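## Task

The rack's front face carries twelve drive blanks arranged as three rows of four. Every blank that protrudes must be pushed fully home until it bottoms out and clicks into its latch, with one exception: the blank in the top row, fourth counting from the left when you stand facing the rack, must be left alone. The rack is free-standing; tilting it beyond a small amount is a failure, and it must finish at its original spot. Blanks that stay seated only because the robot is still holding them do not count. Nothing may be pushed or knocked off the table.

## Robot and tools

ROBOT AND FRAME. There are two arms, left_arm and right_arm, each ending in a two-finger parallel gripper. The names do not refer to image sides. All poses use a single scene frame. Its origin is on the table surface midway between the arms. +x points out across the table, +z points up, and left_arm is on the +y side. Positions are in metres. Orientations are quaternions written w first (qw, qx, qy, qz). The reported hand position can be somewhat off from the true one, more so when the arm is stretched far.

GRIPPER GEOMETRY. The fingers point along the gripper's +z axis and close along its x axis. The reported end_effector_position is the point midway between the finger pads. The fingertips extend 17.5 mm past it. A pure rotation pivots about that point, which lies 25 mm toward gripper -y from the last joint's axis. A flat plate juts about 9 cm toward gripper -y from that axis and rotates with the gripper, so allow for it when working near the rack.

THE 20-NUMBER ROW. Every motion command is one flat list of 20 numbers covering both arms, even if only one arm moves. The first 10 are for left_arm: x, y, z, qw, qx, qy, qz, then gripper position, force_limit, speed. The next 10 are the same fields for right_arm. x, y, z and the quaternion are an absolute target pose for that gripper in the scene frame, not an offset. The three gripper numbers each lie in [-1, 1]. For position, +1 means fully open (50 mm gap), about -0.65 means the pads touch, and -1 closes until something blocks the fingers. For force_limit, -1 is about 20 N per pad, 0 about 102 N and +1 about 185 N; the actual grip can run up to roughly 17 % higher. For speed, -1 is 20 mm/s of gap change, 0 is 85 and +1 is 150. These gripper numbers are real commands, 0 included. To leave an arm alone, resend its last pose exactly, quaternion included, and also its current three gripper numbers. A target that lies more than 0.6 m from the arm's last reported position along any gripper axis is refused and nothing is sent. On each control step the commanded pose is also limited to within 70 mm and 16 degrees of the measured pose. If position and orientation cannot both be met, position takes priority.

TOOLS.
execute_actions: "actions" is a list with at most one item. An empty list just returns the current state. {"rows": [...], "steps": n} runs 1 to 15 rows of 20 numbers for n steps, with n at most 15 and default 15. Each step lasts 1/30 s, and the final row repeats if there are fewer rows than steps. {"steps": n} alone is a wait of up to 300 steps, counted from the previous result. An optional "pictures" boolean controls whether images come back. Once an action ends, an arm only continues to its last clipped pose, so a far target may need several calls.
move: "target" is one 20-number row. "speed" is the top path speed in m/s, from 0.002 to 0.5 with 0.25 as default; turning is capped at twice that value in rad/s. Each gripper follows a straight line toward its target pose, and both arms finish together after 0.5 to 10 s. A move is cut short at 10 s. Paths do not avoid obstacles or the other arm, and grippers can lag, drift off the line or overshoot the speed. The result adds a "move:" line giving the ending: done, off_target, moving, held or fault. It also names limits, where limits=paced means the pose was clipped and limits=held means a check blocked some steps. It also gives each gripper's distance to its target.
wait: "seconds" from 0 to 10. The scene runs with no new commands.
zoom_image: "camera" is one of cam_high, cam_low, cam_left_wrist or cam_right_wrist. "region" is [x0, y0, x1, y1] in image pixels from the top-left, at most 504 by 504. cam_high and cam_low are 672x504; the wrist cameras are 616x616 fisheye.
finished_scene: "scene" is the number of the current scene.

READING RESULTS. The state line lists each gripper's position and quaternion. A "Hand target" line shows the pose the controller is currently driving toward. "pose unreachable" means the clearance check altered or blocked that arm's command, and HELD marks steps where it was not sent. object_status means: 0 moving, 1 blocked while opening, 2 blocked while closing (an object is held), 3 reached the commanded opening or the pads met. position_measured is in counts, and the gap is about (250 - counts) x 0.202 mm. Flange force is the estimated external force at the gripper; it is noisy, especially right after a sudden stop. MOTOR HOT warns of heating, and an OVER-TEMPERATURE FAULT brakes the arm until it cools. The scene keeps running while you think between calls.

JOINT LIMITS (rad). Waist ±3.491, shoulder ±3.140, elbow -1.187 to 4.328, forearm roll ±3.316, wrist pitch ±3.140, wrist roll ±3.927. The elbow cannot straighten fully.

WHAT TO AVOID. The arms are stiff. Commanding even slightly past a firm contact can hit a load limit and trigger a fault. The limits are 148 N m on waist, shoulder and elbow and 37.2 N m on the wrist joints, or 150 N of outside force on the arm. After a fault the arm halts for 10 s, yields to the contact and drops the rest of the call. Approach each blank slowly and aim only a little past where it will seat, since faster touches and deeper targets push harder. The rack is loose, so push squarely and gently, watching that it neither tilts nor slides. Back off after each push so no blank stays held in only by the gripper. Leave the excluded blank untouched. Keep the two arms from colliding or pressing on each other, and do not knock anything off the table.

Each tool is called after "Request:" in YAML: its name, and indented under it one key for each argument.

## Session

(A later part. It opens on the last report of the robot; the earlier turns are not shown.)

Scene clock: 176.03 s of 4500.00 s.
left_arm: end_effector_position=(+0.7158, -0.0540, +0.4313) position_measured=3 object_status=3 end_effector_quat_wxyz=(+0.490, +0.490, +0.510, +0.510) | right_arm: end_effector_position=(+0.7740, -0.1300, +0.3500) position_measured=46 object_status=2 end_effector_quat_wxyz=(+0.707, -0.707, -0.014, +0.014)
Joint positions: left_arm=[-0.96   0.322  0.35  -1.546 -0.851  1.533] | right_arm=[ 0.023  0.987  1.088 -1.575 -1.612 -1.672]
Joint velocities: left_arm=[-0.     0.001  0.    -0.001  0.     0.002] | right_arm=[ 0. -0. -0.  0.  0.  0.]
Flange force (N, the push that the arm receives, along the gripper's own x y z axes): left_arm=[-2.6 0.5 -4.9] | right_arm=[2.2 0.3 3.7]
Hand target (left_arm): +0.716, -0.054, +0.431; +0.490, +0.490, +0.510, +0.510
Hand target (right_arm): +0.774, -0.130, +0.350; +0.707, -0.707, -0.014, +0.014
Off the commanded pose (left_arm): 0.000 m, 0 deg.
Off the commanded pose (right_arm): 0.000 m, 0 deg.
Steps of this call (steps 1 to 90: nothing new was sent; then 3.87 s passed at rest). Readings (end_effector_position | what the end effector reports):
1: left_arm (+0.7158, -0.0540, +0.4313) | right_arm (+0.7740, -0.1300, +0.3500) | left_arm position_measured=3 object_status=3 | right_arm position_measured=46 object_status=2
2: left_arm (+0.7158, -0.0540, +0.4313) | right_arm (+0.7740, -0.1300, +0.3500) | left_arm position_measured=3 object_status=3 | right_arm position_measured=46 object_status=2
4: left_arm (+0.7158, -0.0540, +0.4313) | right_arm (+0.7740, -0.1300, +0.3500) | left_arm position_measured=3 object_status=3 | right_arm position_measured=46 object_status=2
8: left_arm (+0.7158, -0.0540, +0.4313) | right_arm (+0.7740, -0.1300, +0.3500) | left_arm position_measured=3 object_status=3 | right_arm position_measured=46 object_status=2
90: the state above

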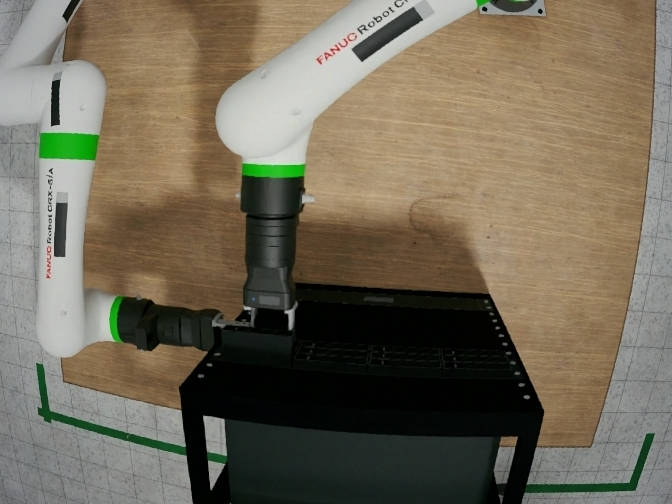

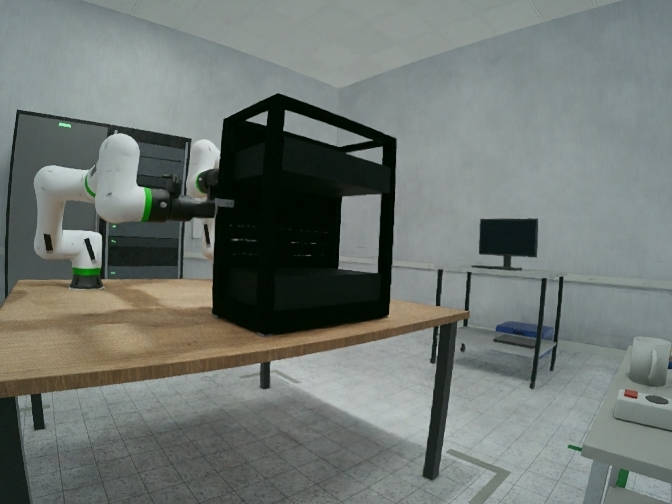

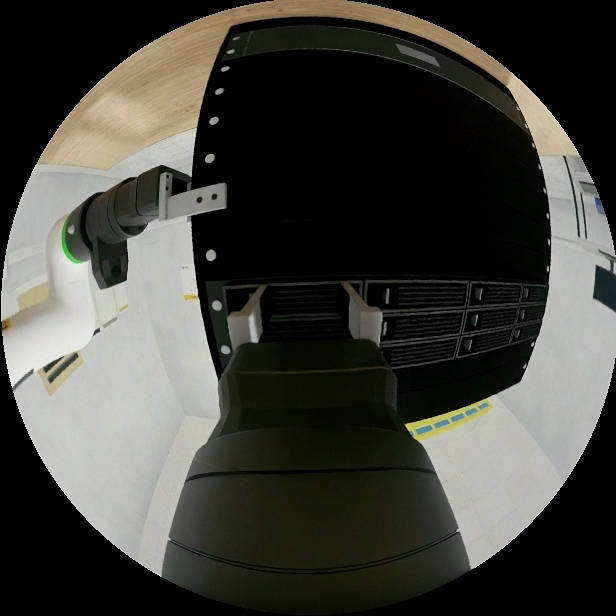

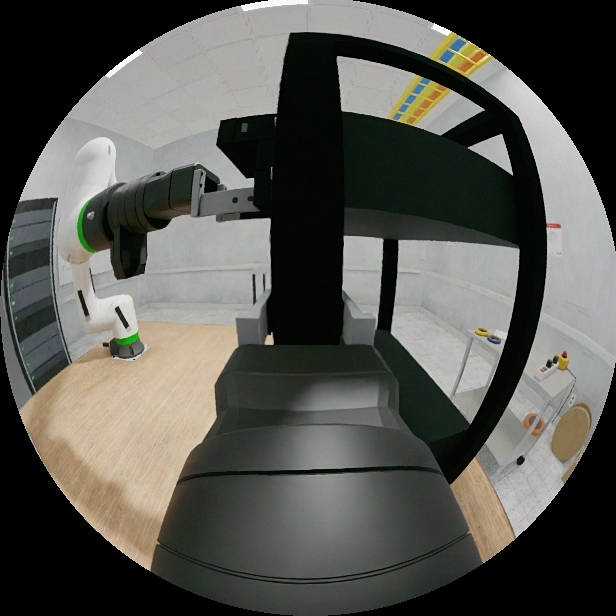

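Request:
execute_actions:
  actions:
    - {"rows": [[0.7161, -0.0540, 0.4313, 0.4903, 0.4903, 0.5095, 0.5095, 1, 0, 0, 0.7740, -0.130, 0.35, 0.7070, -0.7070, -0.01358, 0.01358, -1, 0, -0.7], [0.7164, -0.0540, 0.4313, 0.4903, 0.4903, 0.5095, 0.5095, 1, 0, 0, 0.7740, -0.130, 0.35, 0.7070, -0.7070, -0.01358, 0.01358, -1, 0, -0.7], [0.7166, -0.0540, 0.4313, 0.4903, 0.4903, 0.5095, 0.5095, 1, 0, 0, 0.7740, -0.130, 0.35, 0.7070, -0.7070, -0.01358, 0.01358, -1, 0, -0.7]], "steps": 10}
  pictures: false

Scene clock: 180.13 s of 4500.00 s.
left_arm: end_effector_position=(+0.7166, -0.0540, +0.4313) position_measured=3 object_status=3 end_effector_quat_wxyz=(+0.490, +0.490, +0.510, +0.510) | right_arm: end_effector_position=(+0.7740, -0.1300, +0.3500) position_measured=46 object_status=2 end_effector_quat_wxyz=(+0.707, -0.707, -0.014, +0.014)
Joint positions: left_arm=[-0.958  0.323  0.352 -1.545 -0.85   1.532] | right_arm=[ 0.023  0.987  1.088 -1.575 -1.612 -1.672]
Joint velocities: left_arm=[-0.002 -0.001  0.    -0.     0.001 -0.001] | right_arm=[-0.     0.002 -0.    -0.     0.002 -0.   ]
Flange force (N, the push that the arm receives, along the gripper's own x y z axes): left_arm=[-0.6 -0.8 -6.1] | right_arm=[1.4 0.5 4.7]
Hand target (left_arm): +0.717, -0.054, +0.431; +0.490, +0.490, +0.510, +0.510
Hand target (right_arm): +0.774, -0.130, +0.350; +0.707, -0.707, -0.014, +0.014
Off the commanded pose (left_arm): 0.000 m, 0 deg.
Off the commanded pose (right_arm): 0.000 m, 0 deg.
Steps of this call (steps 1 to 90: nothing new was sent; then 0.77 s passed at rest; steps 91 to 100: all 10 steps of this action). Readings (end_effector_position | what the end effector reports):
91: left_arm (+0.7158, -0.0540, +0.4313) | right_arm (+0.7740, -0.1300, +0.3500) | left_arm position_measured=3 object_status=3 | right_arm position_measured=46 object_status=2
92: left_arm (+0.7159, -0.0540, +0.4313) | right_arm (+0.7740, -0.1300, +0.3500) | left_arm position_measured=3 object_status=3 | right_arm position_measured=46 object_status=2
94: left_arm (+0.7163, -0.0540, +0.4313) | right_arm (+0.7740, -0.1300, +0.3500) | left_arm position_measured=3 object_status=3 | right_arm position_measured=46 object_status=2
98: left_arm (+0.7166, -0.0540, +0.4313) | right_arm (+0.7740, -0.1300, +0.3500) | left_arm position_measured=3 object_status=3 | right_arm position_measured=46 object_status=2
100: the state above

Request:
execute_actions:
  actions:
    - {"rows": [[0.7169, -0.0540, 0.4313, 0.4903, 0.4903, 0.5095, 0.5095, 1, 0, 0, 0.7740, -0.130, 0.35, 0.7070, -0.7070, -0.01358, 0.01358, -1, 0, -0.7], [0.7172, -0.0540, 0.4313, 0.4903, 0.4903, 0.5095, 0.5095, 1, 0, 0, 0.7740, -0.130, 0.35, 0.7070, -0.7070, -0.01358, 0.01358, -1, 0, -0.7], [0.7174, -0.0540, 0.4313, 0.4903, 0.4903, 0.5095, 0.5095, 1, 0, 0, 0.7740, -0.130, 0.35, 0.7070, -0.7070, -0.01358, 0.01358, -1, 0, -0.7]], "steps": 10}
  pictures: false

Scene clock: 184.83 s of 4500.00 s.
left_arm: end_effector_position=(+0.7173, -0.0540, +0.4313) position_measured=3 object_status=3 end_effector_quat_wxyz=(+0.490, +0.490, +0.510, +0.510) | right_arm: end_effector_position=(+0.7740, -0.1300, +0.3500) position_measured=46 object_status=2 end_effector_quat_wxyz=(+0.707, -0.707, -0.014, +0.014)
Joint positions: left_arm=[-0.957  0.324  0.354 -1.545 -0.849  1.532] | right_arm=[ 0.023  0.987  1.088 -1.575 -1.612 -1.672]
Joint velocities: left_arm=[-0.001  0.002  0.001  0.001  0.001  0.   ] | right_arm=[ 0.     0.002  0.     0.    -0.     0.001]
Flange force (N, the push that the arm receives, along the gripper's own x y z axes): left_arm=[9.3 4.7 -49.4] | right_arm=[10.6 -1.0 6.9]
Hand target (left_arm): +0.717, -0.054, +0.431; +0.490, +0.490, +0.510, +0.510
Hand target (right_arm): +0.774, -0.130, +0.350; +0.707, -0.707, -0.014, +0.014
Off the commanded pose (left_arm): 0.000 m, 0 deg.
Off the commanded pose (right_arm): 0.000 m, 0 deg.
Steps of this call (steps 1 to 90: nothing new was sent; then 1.37 s passed at rest; steps 91 to 100: all 10 steps of this action). Readings (end_effector_position | what the end effector reports):
91: left_arm (+0.7166, -0.0540, +0.4313) | right_arm (+0.7740, -0.1300, +0.3500) | left_arm position_measured=3 object_status=3 | right_arm position_measured=46 object_status=2
92: left_arm (+0.7167, -0.0540, +0.4313) | right_arm (+0.7740, -0.1300, +0.3500) | left_arm position_measured=3 object_status=3 | right_arm position_measured=46 object_status=2
94: left_arm (+0.7170, -0.0540, +0.4313) | right_arm (+0.7740, -0.1300, +0.3500) | left_arm position_measured=3 object_status=3 | right_arm position_measured=46 object_status=2
98: left_arm (+0.7173, -0.0540, +0.4313) | right_arm (+0.7740, -0.1300, +0.3500) | left_arm position_measured=3 object_status=3 | right_arm position_measured=46 object_status=2
100: the state above

Seated (−49 N). Retreat the left arm first while the brace still holds.

Request:
move:
  target: [0.66, -0.0562, 0.4313, 0.4903, 0.4903, 0.5095, 0.5095, 1, 0, 0, 0.7740, -0.130, 0.35, 0.7070, -0.7070, -0.01358, 0.01358, -1, 0, -0.7]
  speed: 0.1

Scene clock: 189.40 s of 4500.00 s.
left_arm: end_effector_position=(+0.6601, -0.0561, +0.4312) position_measured=3 object_status=3 end_effector_quat_wxyz=(+0.490, +0.490, +0.509, +0.510) | right_arm: end_effector_position=(+0.7740, -0.1300, +0.3500) position_measured=46 object_status=2 end_effector_quat_wxyz=(+0.707, -0.707, -0.014, +0.014)
Joint positions: left_arm=[-1.044  0.24   0.247 -1.566 -0.935  1.562] | right_arm=[ 0.023  0.987  1.088 -1.575 -1.612 -1.672]
Joint velocities: left_arm=[-0.002 -0.    -0.002 -0.001 -0.002  0.001] | right_arm=[ 0.    -0.001  0.     0.    -0.001  0.   ]
Flange force (N, the push that the arm receives, along the gripper's own x y z axes): left_arm=[-0.5 -4.7 1.1] | right_arm=[-0.2 0.2 3.8]
Hand target (left_arm): +0.660, -0.056, +0.431; +0.490, +0.490, +0.509, +0.510
Hand target (right_arm): +0.774, -0.130, +0.350; +0.707, -0.707, -0.014, +0.014
Off the commanded pose (left_arm): 0.000 m, 0 deg.
Off the commanded pose (right_arm): 0.000 m, 0 deg.
After step 90, 0.63 s passed at rest.
move: done

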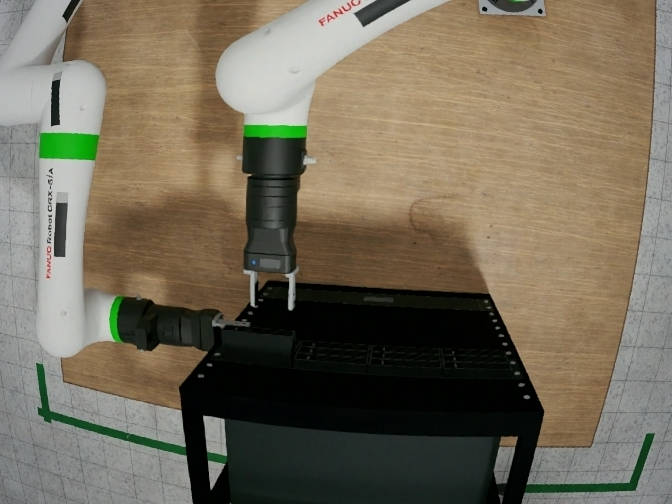

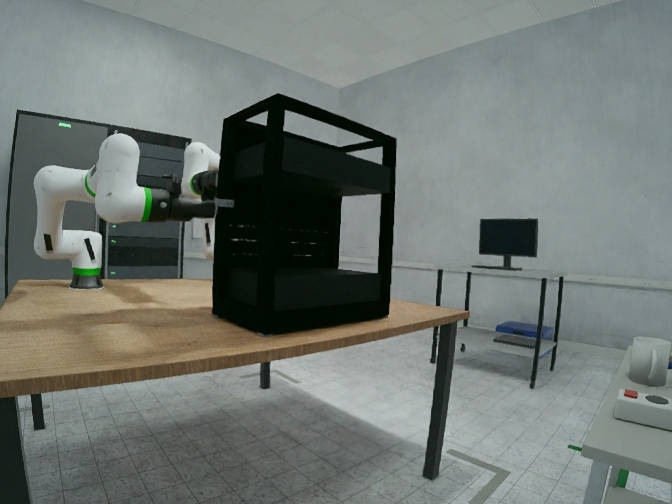

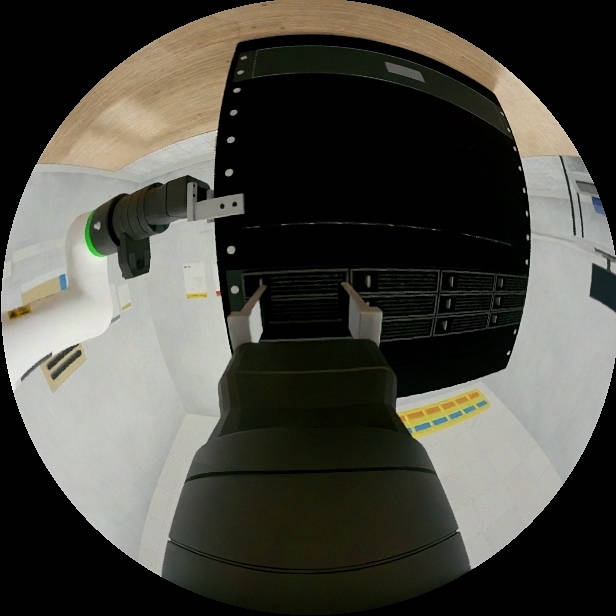

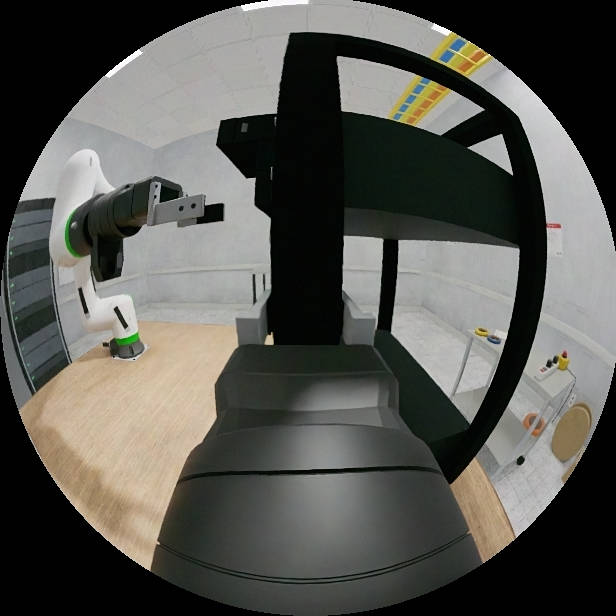

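Request:
move:
  target: [0.66, -0.0562, 0.4313, 0.4903, 0.4903, 0.5095, 0.5095, 1, 0, 0, 0.7740, -0.130, 0.35, 0.7070, -0.7070, -0.01358, 0.01358, 1, 0, 0]
  speed: 0.1

Request:
zoom_image:
  camera: "cam_right_wrist"
  region: [160, 80, 360, 280]

Scene clock: 194.07 s of 4500.00 s.
left_arm: end_effector_position=(+0.6600, -0.0562, +0.4313) position_measured=3 object_status=3 end_effector_quat_wxyz=(+0.490, +0.490, +0.510, +0.510) | right_arm: end_effector_position=(+0.7740, -0.1300, +0.3500) position_measured=3 object_status=3 end_effector_quat_wxyz=(+0.707, -0.707, -0.014, +0.014)
Joint positions: left_arm=[-1.044  0.24   0.247 -1.566 -0.935  1.562] | right_arm=[ 0.023  0.987  1.088 -1.575 -1.612 -1.672]
Joint velocities: left_arm=[-0.     0.001  0.001 -0.    -0.001  0.   ] | right_arm=[-0.    -0.001 -0.     0.     0.    -0.001]
Flange force (N, the push that the arm receives, along the gripper's own x y z axes): left_arm=[-1.9 -1.0 2.7] | right_arm=[-25.8 1.0 0.3]
Hand target (left_arm): +0.660, -0.056, +0.431; +0.490, +0.490, +0.510, +0.510
Hand target (right_arm): +0.774, -0.130, +0.350; +0.707, -0.707, -0.014, +0.014
Off the commanded pose (left_arm): 0.000 m, 0 deg.
Off the commanded pose (right_arm): 0.000 m, 0 deg.
After step 90, 0.97 s passed at rest.
move: done

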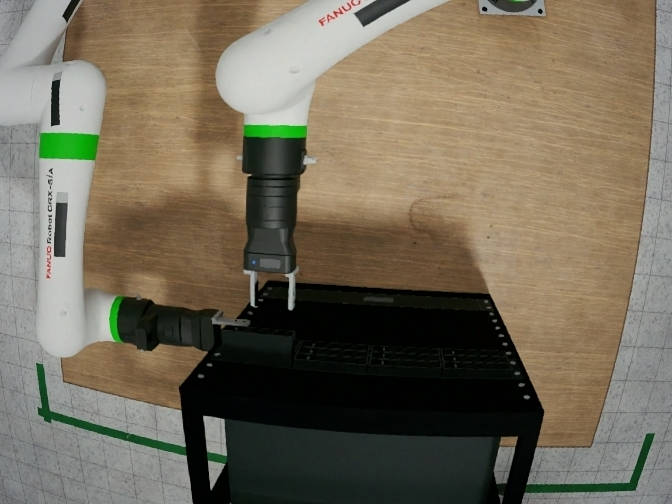

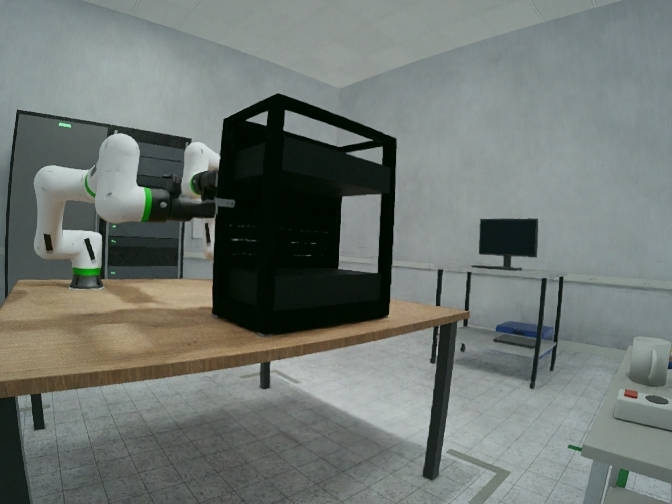

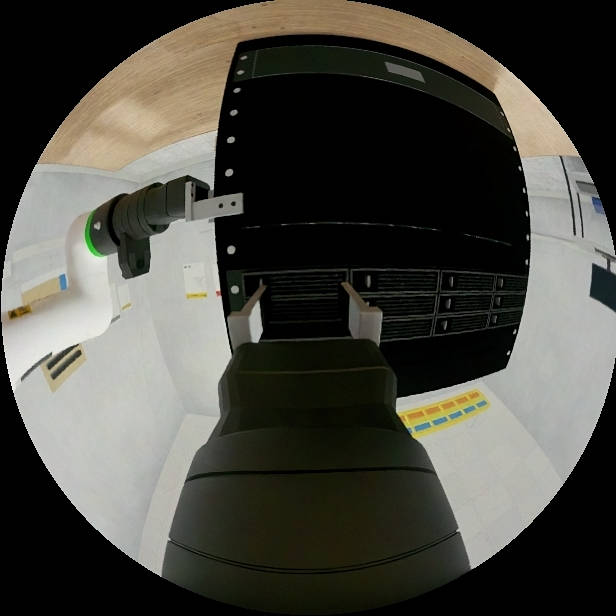

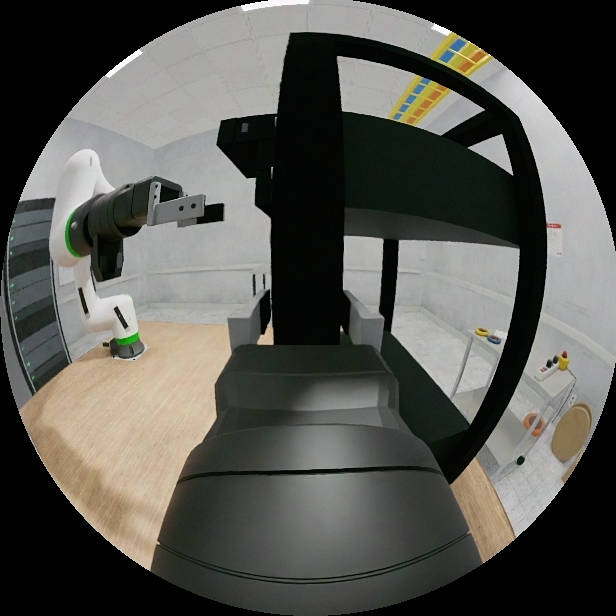

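Region (160, 80, 360, 280) of cam_right_wrist's 616x616 image, scaled by 2.520, with more detail than that image has.

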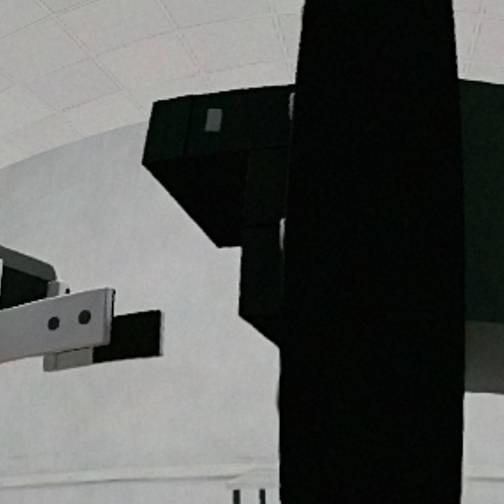

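Request:
execute_actions:
  actions: []
  pictures: false

Scene clock: 201.27 s of 4500.00 s.
left_arm: end_effector_position=(+0.6600, -0.0562, +0.4313) position_measured=3 object_status=3 end_effector_quat_wxyz=(+0.490, +0.490, +0.510, +0.510) | right_arm: end_effector_position=(+0.7740, -0.1300, +0.3500) position_measured=3 object_status=3 end_effector_quat_wxyz=(+0.707, -0.707, -0.014, +0.014)
Joint positions: left_arm=[-1.044  0.24   0.247 -1.566 -0.935  1.562] | right_arm=[ 0.023  0.987  1.088 -1.575 -1.612 -1.672]
Joint velocities: left_arm=[-0.001  0.002  0.    -0.    -0.     0.   ] | right_arm=[ 0.    -0.001 -0.     0.     0.001 -0.   ]
Flange force (N, the push that the arm receives, along the gripper's own x y z axes): left_arm=[-3.3 -1.5 2.8] | right_arm=[-18.1 0.2 0.6]
Hand target (left_arm): +0.660, -0.056, +0.431; +0.490, +0.490, +0.510, +0.510
Hand target (right_arm): +0.774, -0.130, +0.350; +0.707, -0.707, -0.014, +0.014
Off the commanded pose (left_arm): 0.000 m, 0 deg.
Off the commanded pose (right_arm): 0.000 m, 0 deg.
Steps of this call (steps 1 to 90: nothing new was sent; then 4.20 s passed at rest). Readings (end_effector_position | what the end effector reports):
1: left_arm (+0.6600, -0.0562, +0.4313) | right_arm (+0.7740, -0.1300, +0.3500) | left_arm position_measured=3 object_status=3 | right_arm position_measured=3 object_status=3
2: left_arm (+0.6600, -0.0562, +0.4313) | right_arm (+0.7740, -0.1300, +0.3500) | left_arm position_measured=3 object_status=3 | right_arm position_measured=3 object_status=3
4: left_arm (+0.6600, -0.0562, +0.4313) | right_arm (+0.7740, -0.1300, +0.3500) | left_arm position_measured=3 object_status=3 | right_arm position_measured=3 object_status=3
8: left_arm (+0.6600, -0.0562, +0.4313) | right_arm (+0.7740, -0.1300, +0.3500) | left_arm position_measured=3 object_status=3 | right_arm position_measured=3 object_status=3
90: the state above

Request:
execute_actions:
  actions:
    - {"rows": [[0.66, -0.0562, 0.4313, 0.4903, 0.4903, 0.5095, 0.5095, 1, 0, 0, 0.7735, -0.130, 0.35, 0.7070, -0.7070, -0.01358, 0.01358, 1, 0, 0], [0.66, -0.0562, 0.4313, 0.4903, 0.4903, 0.5095, 0.5095, 1, 0, 0, 0.7730, -0.130, 0.35, 0.7070, -0.7070, -0.01358, 0.01358, 1, 0, 0], [0.66, -0.0562, 0.4313, 0.4903, 0.4903, 0.5095, 0.5095, 1, 0, 0, 0.7725, -0.130, 0.35, 0.7070, -0.7070, -0.01358, 0.01358, 1, 0, 0], [0.66, -0.0562, 0.4313, 0.4903, 0.4903, 0.5095, 0.5095, 1, 0, 0, 0.7720, -0.1301, 0.35, 0.7070, -0.7070, -0.01358, 0.01358, 1, 0, 0]], "steps": 12}

Scene clock: 206.37 s of 4500.00 s.
left_arm: end_effector_position=(+0.6600, -0.0562, +0.4313) position_measured=3 object_status=3 end_effector_quat_wxyz=(+0.490, +0.490, +0.510, +0.510) | right_arm: end_effector_position=(+0.7720, -0.1300, +0.3501) position_measured=3 object_status=3 end_effector_quat_wxyz=(+0.707, -0.707, -0.014, +0.014)
Joint positions: left_arm=[-1.044  0.24   0.247 -1.566 -0.935  1.562] | right_arm=[ 0.023  0.98   1.076 -1.575 -1.612 -1.667]
Joint velocities: left_arm=[ 0.    -0.002 -0.    -0.001 -0.001 -0.   ] | right_arm=[-0.    -0.001 -0.002  0.    -0.    -0.   ]
Flange force (N, the push that the arm receives, along the gripper's own x y z axes): left_arm=[-2.7 -1.2 2.1] | right_arm=[-23.0 0.6 0.7]
Hand target (left_arm): +0.660, -0.056, +0.431; +0.490, +0.490, +0.510, +0.510
Hand target (right_arm): +0.772, -0.130, +0.350; +0.707, -0.707, -0.014, +0.014
Off the commanded pose (left_arm): 0.000 m, 0 deg.
Off the commanded pose (right_arm): 0.000 m, 0 deg.
Steps of this call (steps 1 to 90: nothing new was sent; then 1.70 s passed at rest; steps 91 to 102: all 12 steps of this action). Readings (end_effector_position | what the end effector reports):
91: left_arm (+0.6600, -0.0562, +0.4313) | right_arm (+0.7740, -0.1300, +0.3500) | left_arm position_measured=3 object_status=3 | right_arm position_measured=3 object_status=3
92: left_arm (+0.6600, -0.0562, +0.4313) | right_arm (+0.7738, -0.1300, +0.3499) | left_arm position_measured=3 object_status=3 | right_arm position_measured=3 object_status=3
94: left_arm (+0.6600, -0.0562, +0.4313) | right_arm (+0.7732, -0.1300, +0.3500) | left_arm position_measured=3 object_status=3 | right_arm position_measured=3 object_status=3
98: left_arm (+0.6600, -0.0562, +0.4313) | right_arm (+0.7721, -0.1300, +0.3501) | left_arm position_measured=3 object_status=3 | right_arm position_measured=3 object_status=3
102: the state above

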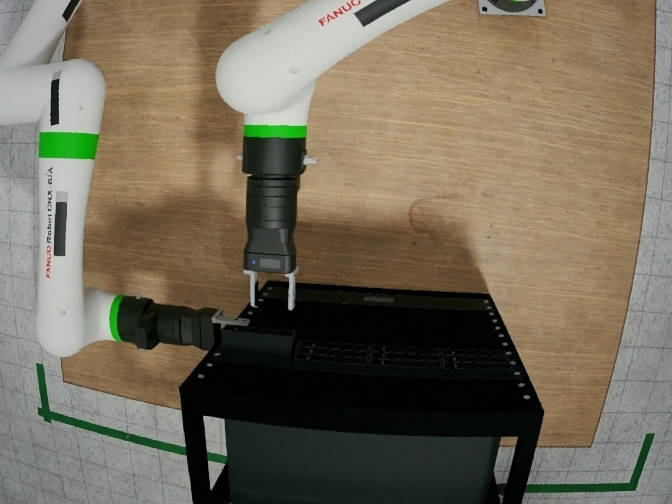

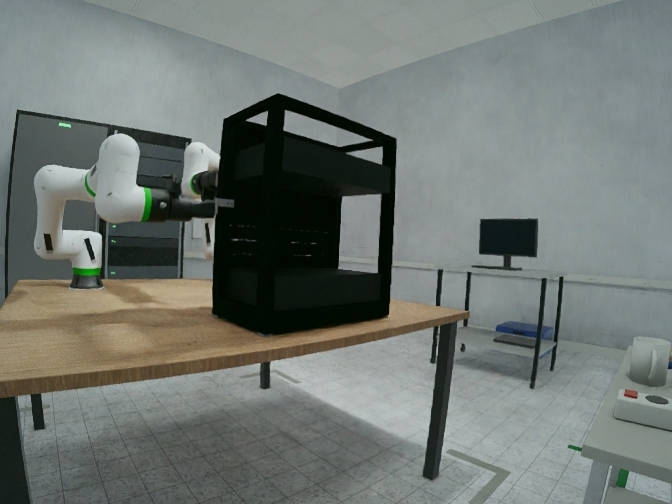

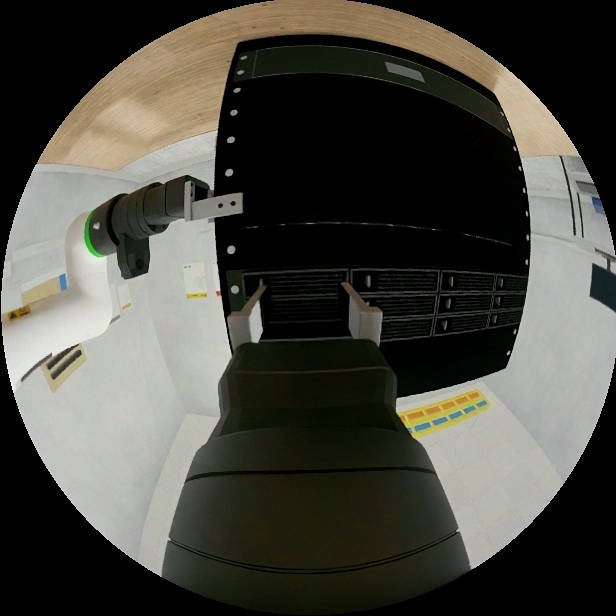

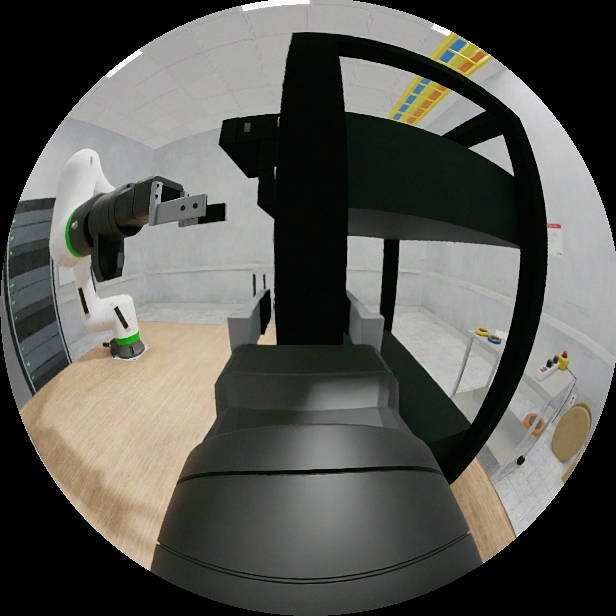

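Request:
move:
  target: [0.66, -0.0562, 0.4313, 0.4903, 0.4903, 0.5095, 0.5095, 1, 0, 0, 0.7768, -0.21, 0.35, 0.7070, -0.7070, -0.01358, 0.01358, 1, 0, 0]
  speed: 0.08

Scene clock: 220.77 s of 4500.00 s.
left_arm: end_effector_position=(+0.6600, -0.0562, +0.4313) position_measured=3 object_status=3 end_effector_quat_wxyz=(+0.490, +0.490, +0.510, +0.510) | right_arm: end_effector_position=(+0.7768, -0.2099, +0.3500) position_measured=3 object_status=3 end_effector_quat_wxyz=(+0.707, -0.707, -0.014, +0.014)
Joint positions: left_arm=[-1.044  0.24   0.247 -1.566 -0.935  1.562] | right_arm=[-0.081  1.012  1.132 -1.588 -1.715 -1.692]
Joint velocities: left_arm=[ 0.    -0.001 -0.     0.002  0.     0.   ] | right_arm=[-0.001  0.001  0.001 -0.    -0.    -0.001]
Flange force (N, the push that the arm receives, along the gripper's own x y z axes): left_arm=[-2.3 -1.4 2.9] | right_arm=[-18.1 0.3 3.0]
Hand target (left_arm): +0.660, -0.056, +0.431; +0.490, +0.490, +0.510, +0.510
Hand target (right_arm): +0.777, -0.210, +0.350; +0.707, -0.707, -0.014, +0.014
Off the commanded pose (left_arm): 0.000 m, 0 deg.
Off the commanded pose (right_arm): 0.000 m, 0 deg.
After step 90, 10.07 s passed at rest.
move: done

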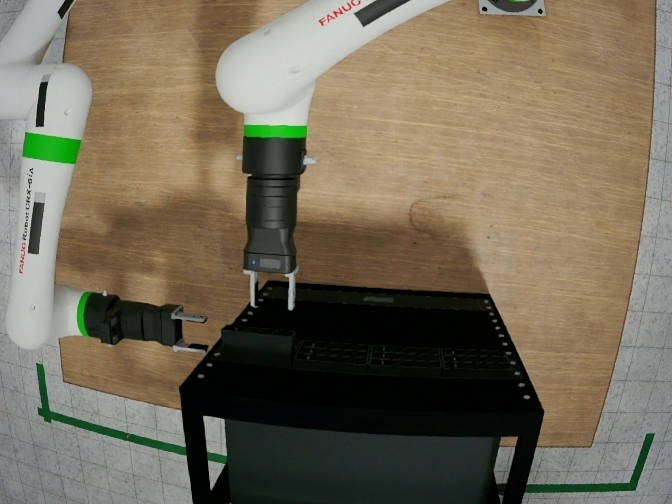

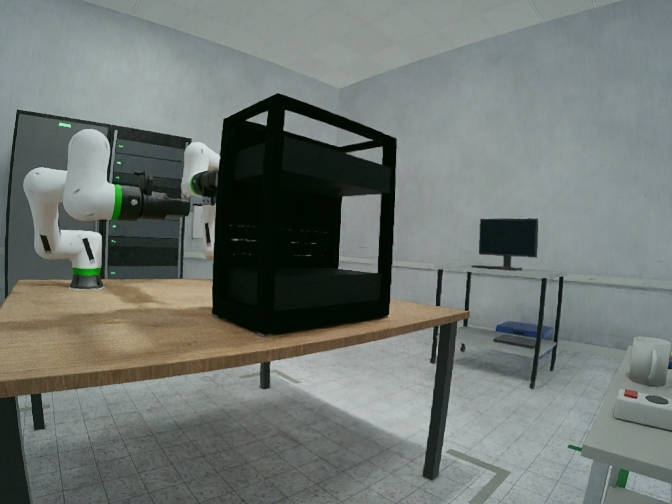

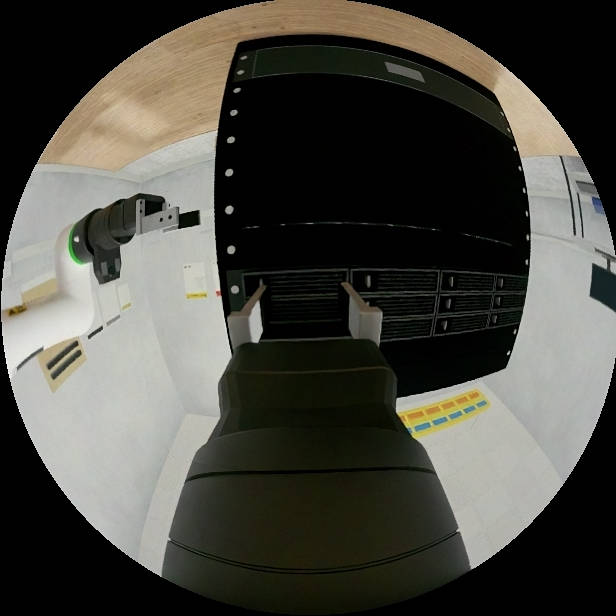

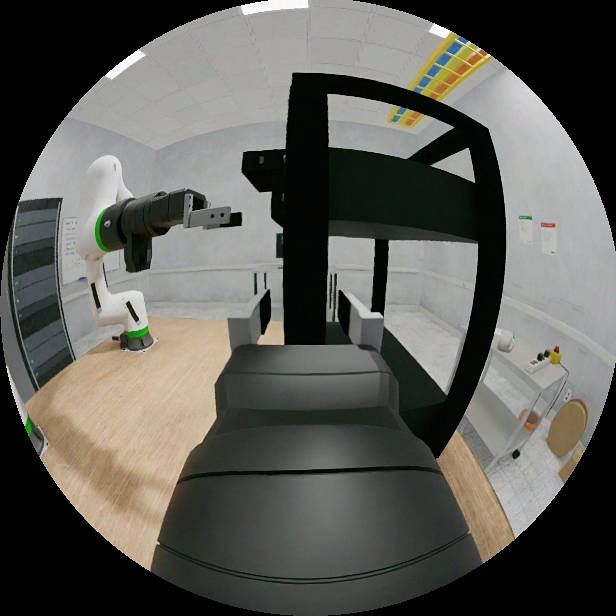

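Request:
zoom_image:
  camera: "cam_left_wrist"
  region: [200, 230, 560, 380]

Request:
zoom_image:
  camera: "cam_right_wrist"
  region: [200, 120, 340, 280]

Request:
zoom_image:
  camera: "cam_high"
  region: [170, 260, 560, 430]

Region (200, 230, 560, 380) of cam_left_wrist's 616x616 image, scaled by 1.400, with more detail than that image has; it fills the top 210 rows of this view, and the rest is white.

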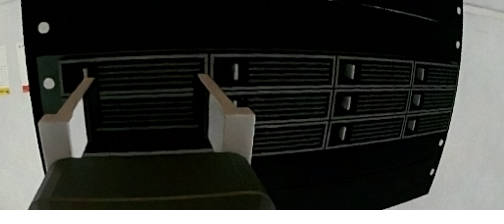

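Region (200, 120, 340, 280) of cam_right_wrist's 616x616 image, scaled by 3.150, with more detail than that image has; it fills the left 441 columns of this view, and the rest is white.

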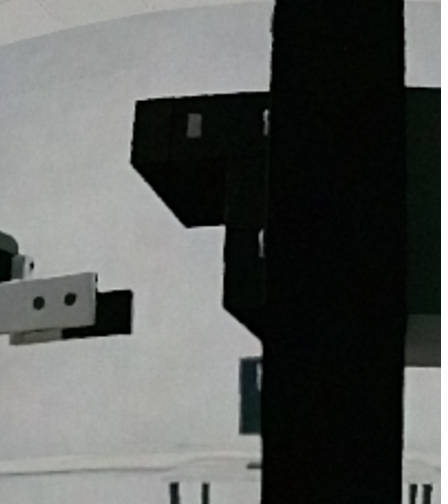

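Region (170, 260, 560, 430) of cam_high's 672x504 image, scaled by 1.292, with more detail than that image has; it fills the top 220 rows of this view, and the rest is white.

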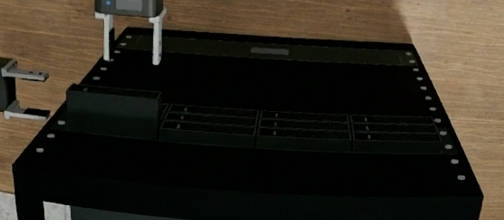

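All the blanks look flush except top row, column 4, which was to be left out. Both arms are clear of the rack, so I'm ending the scene.

Request:
finished_scene:
  scene: 2

The scene is finished: the task was done.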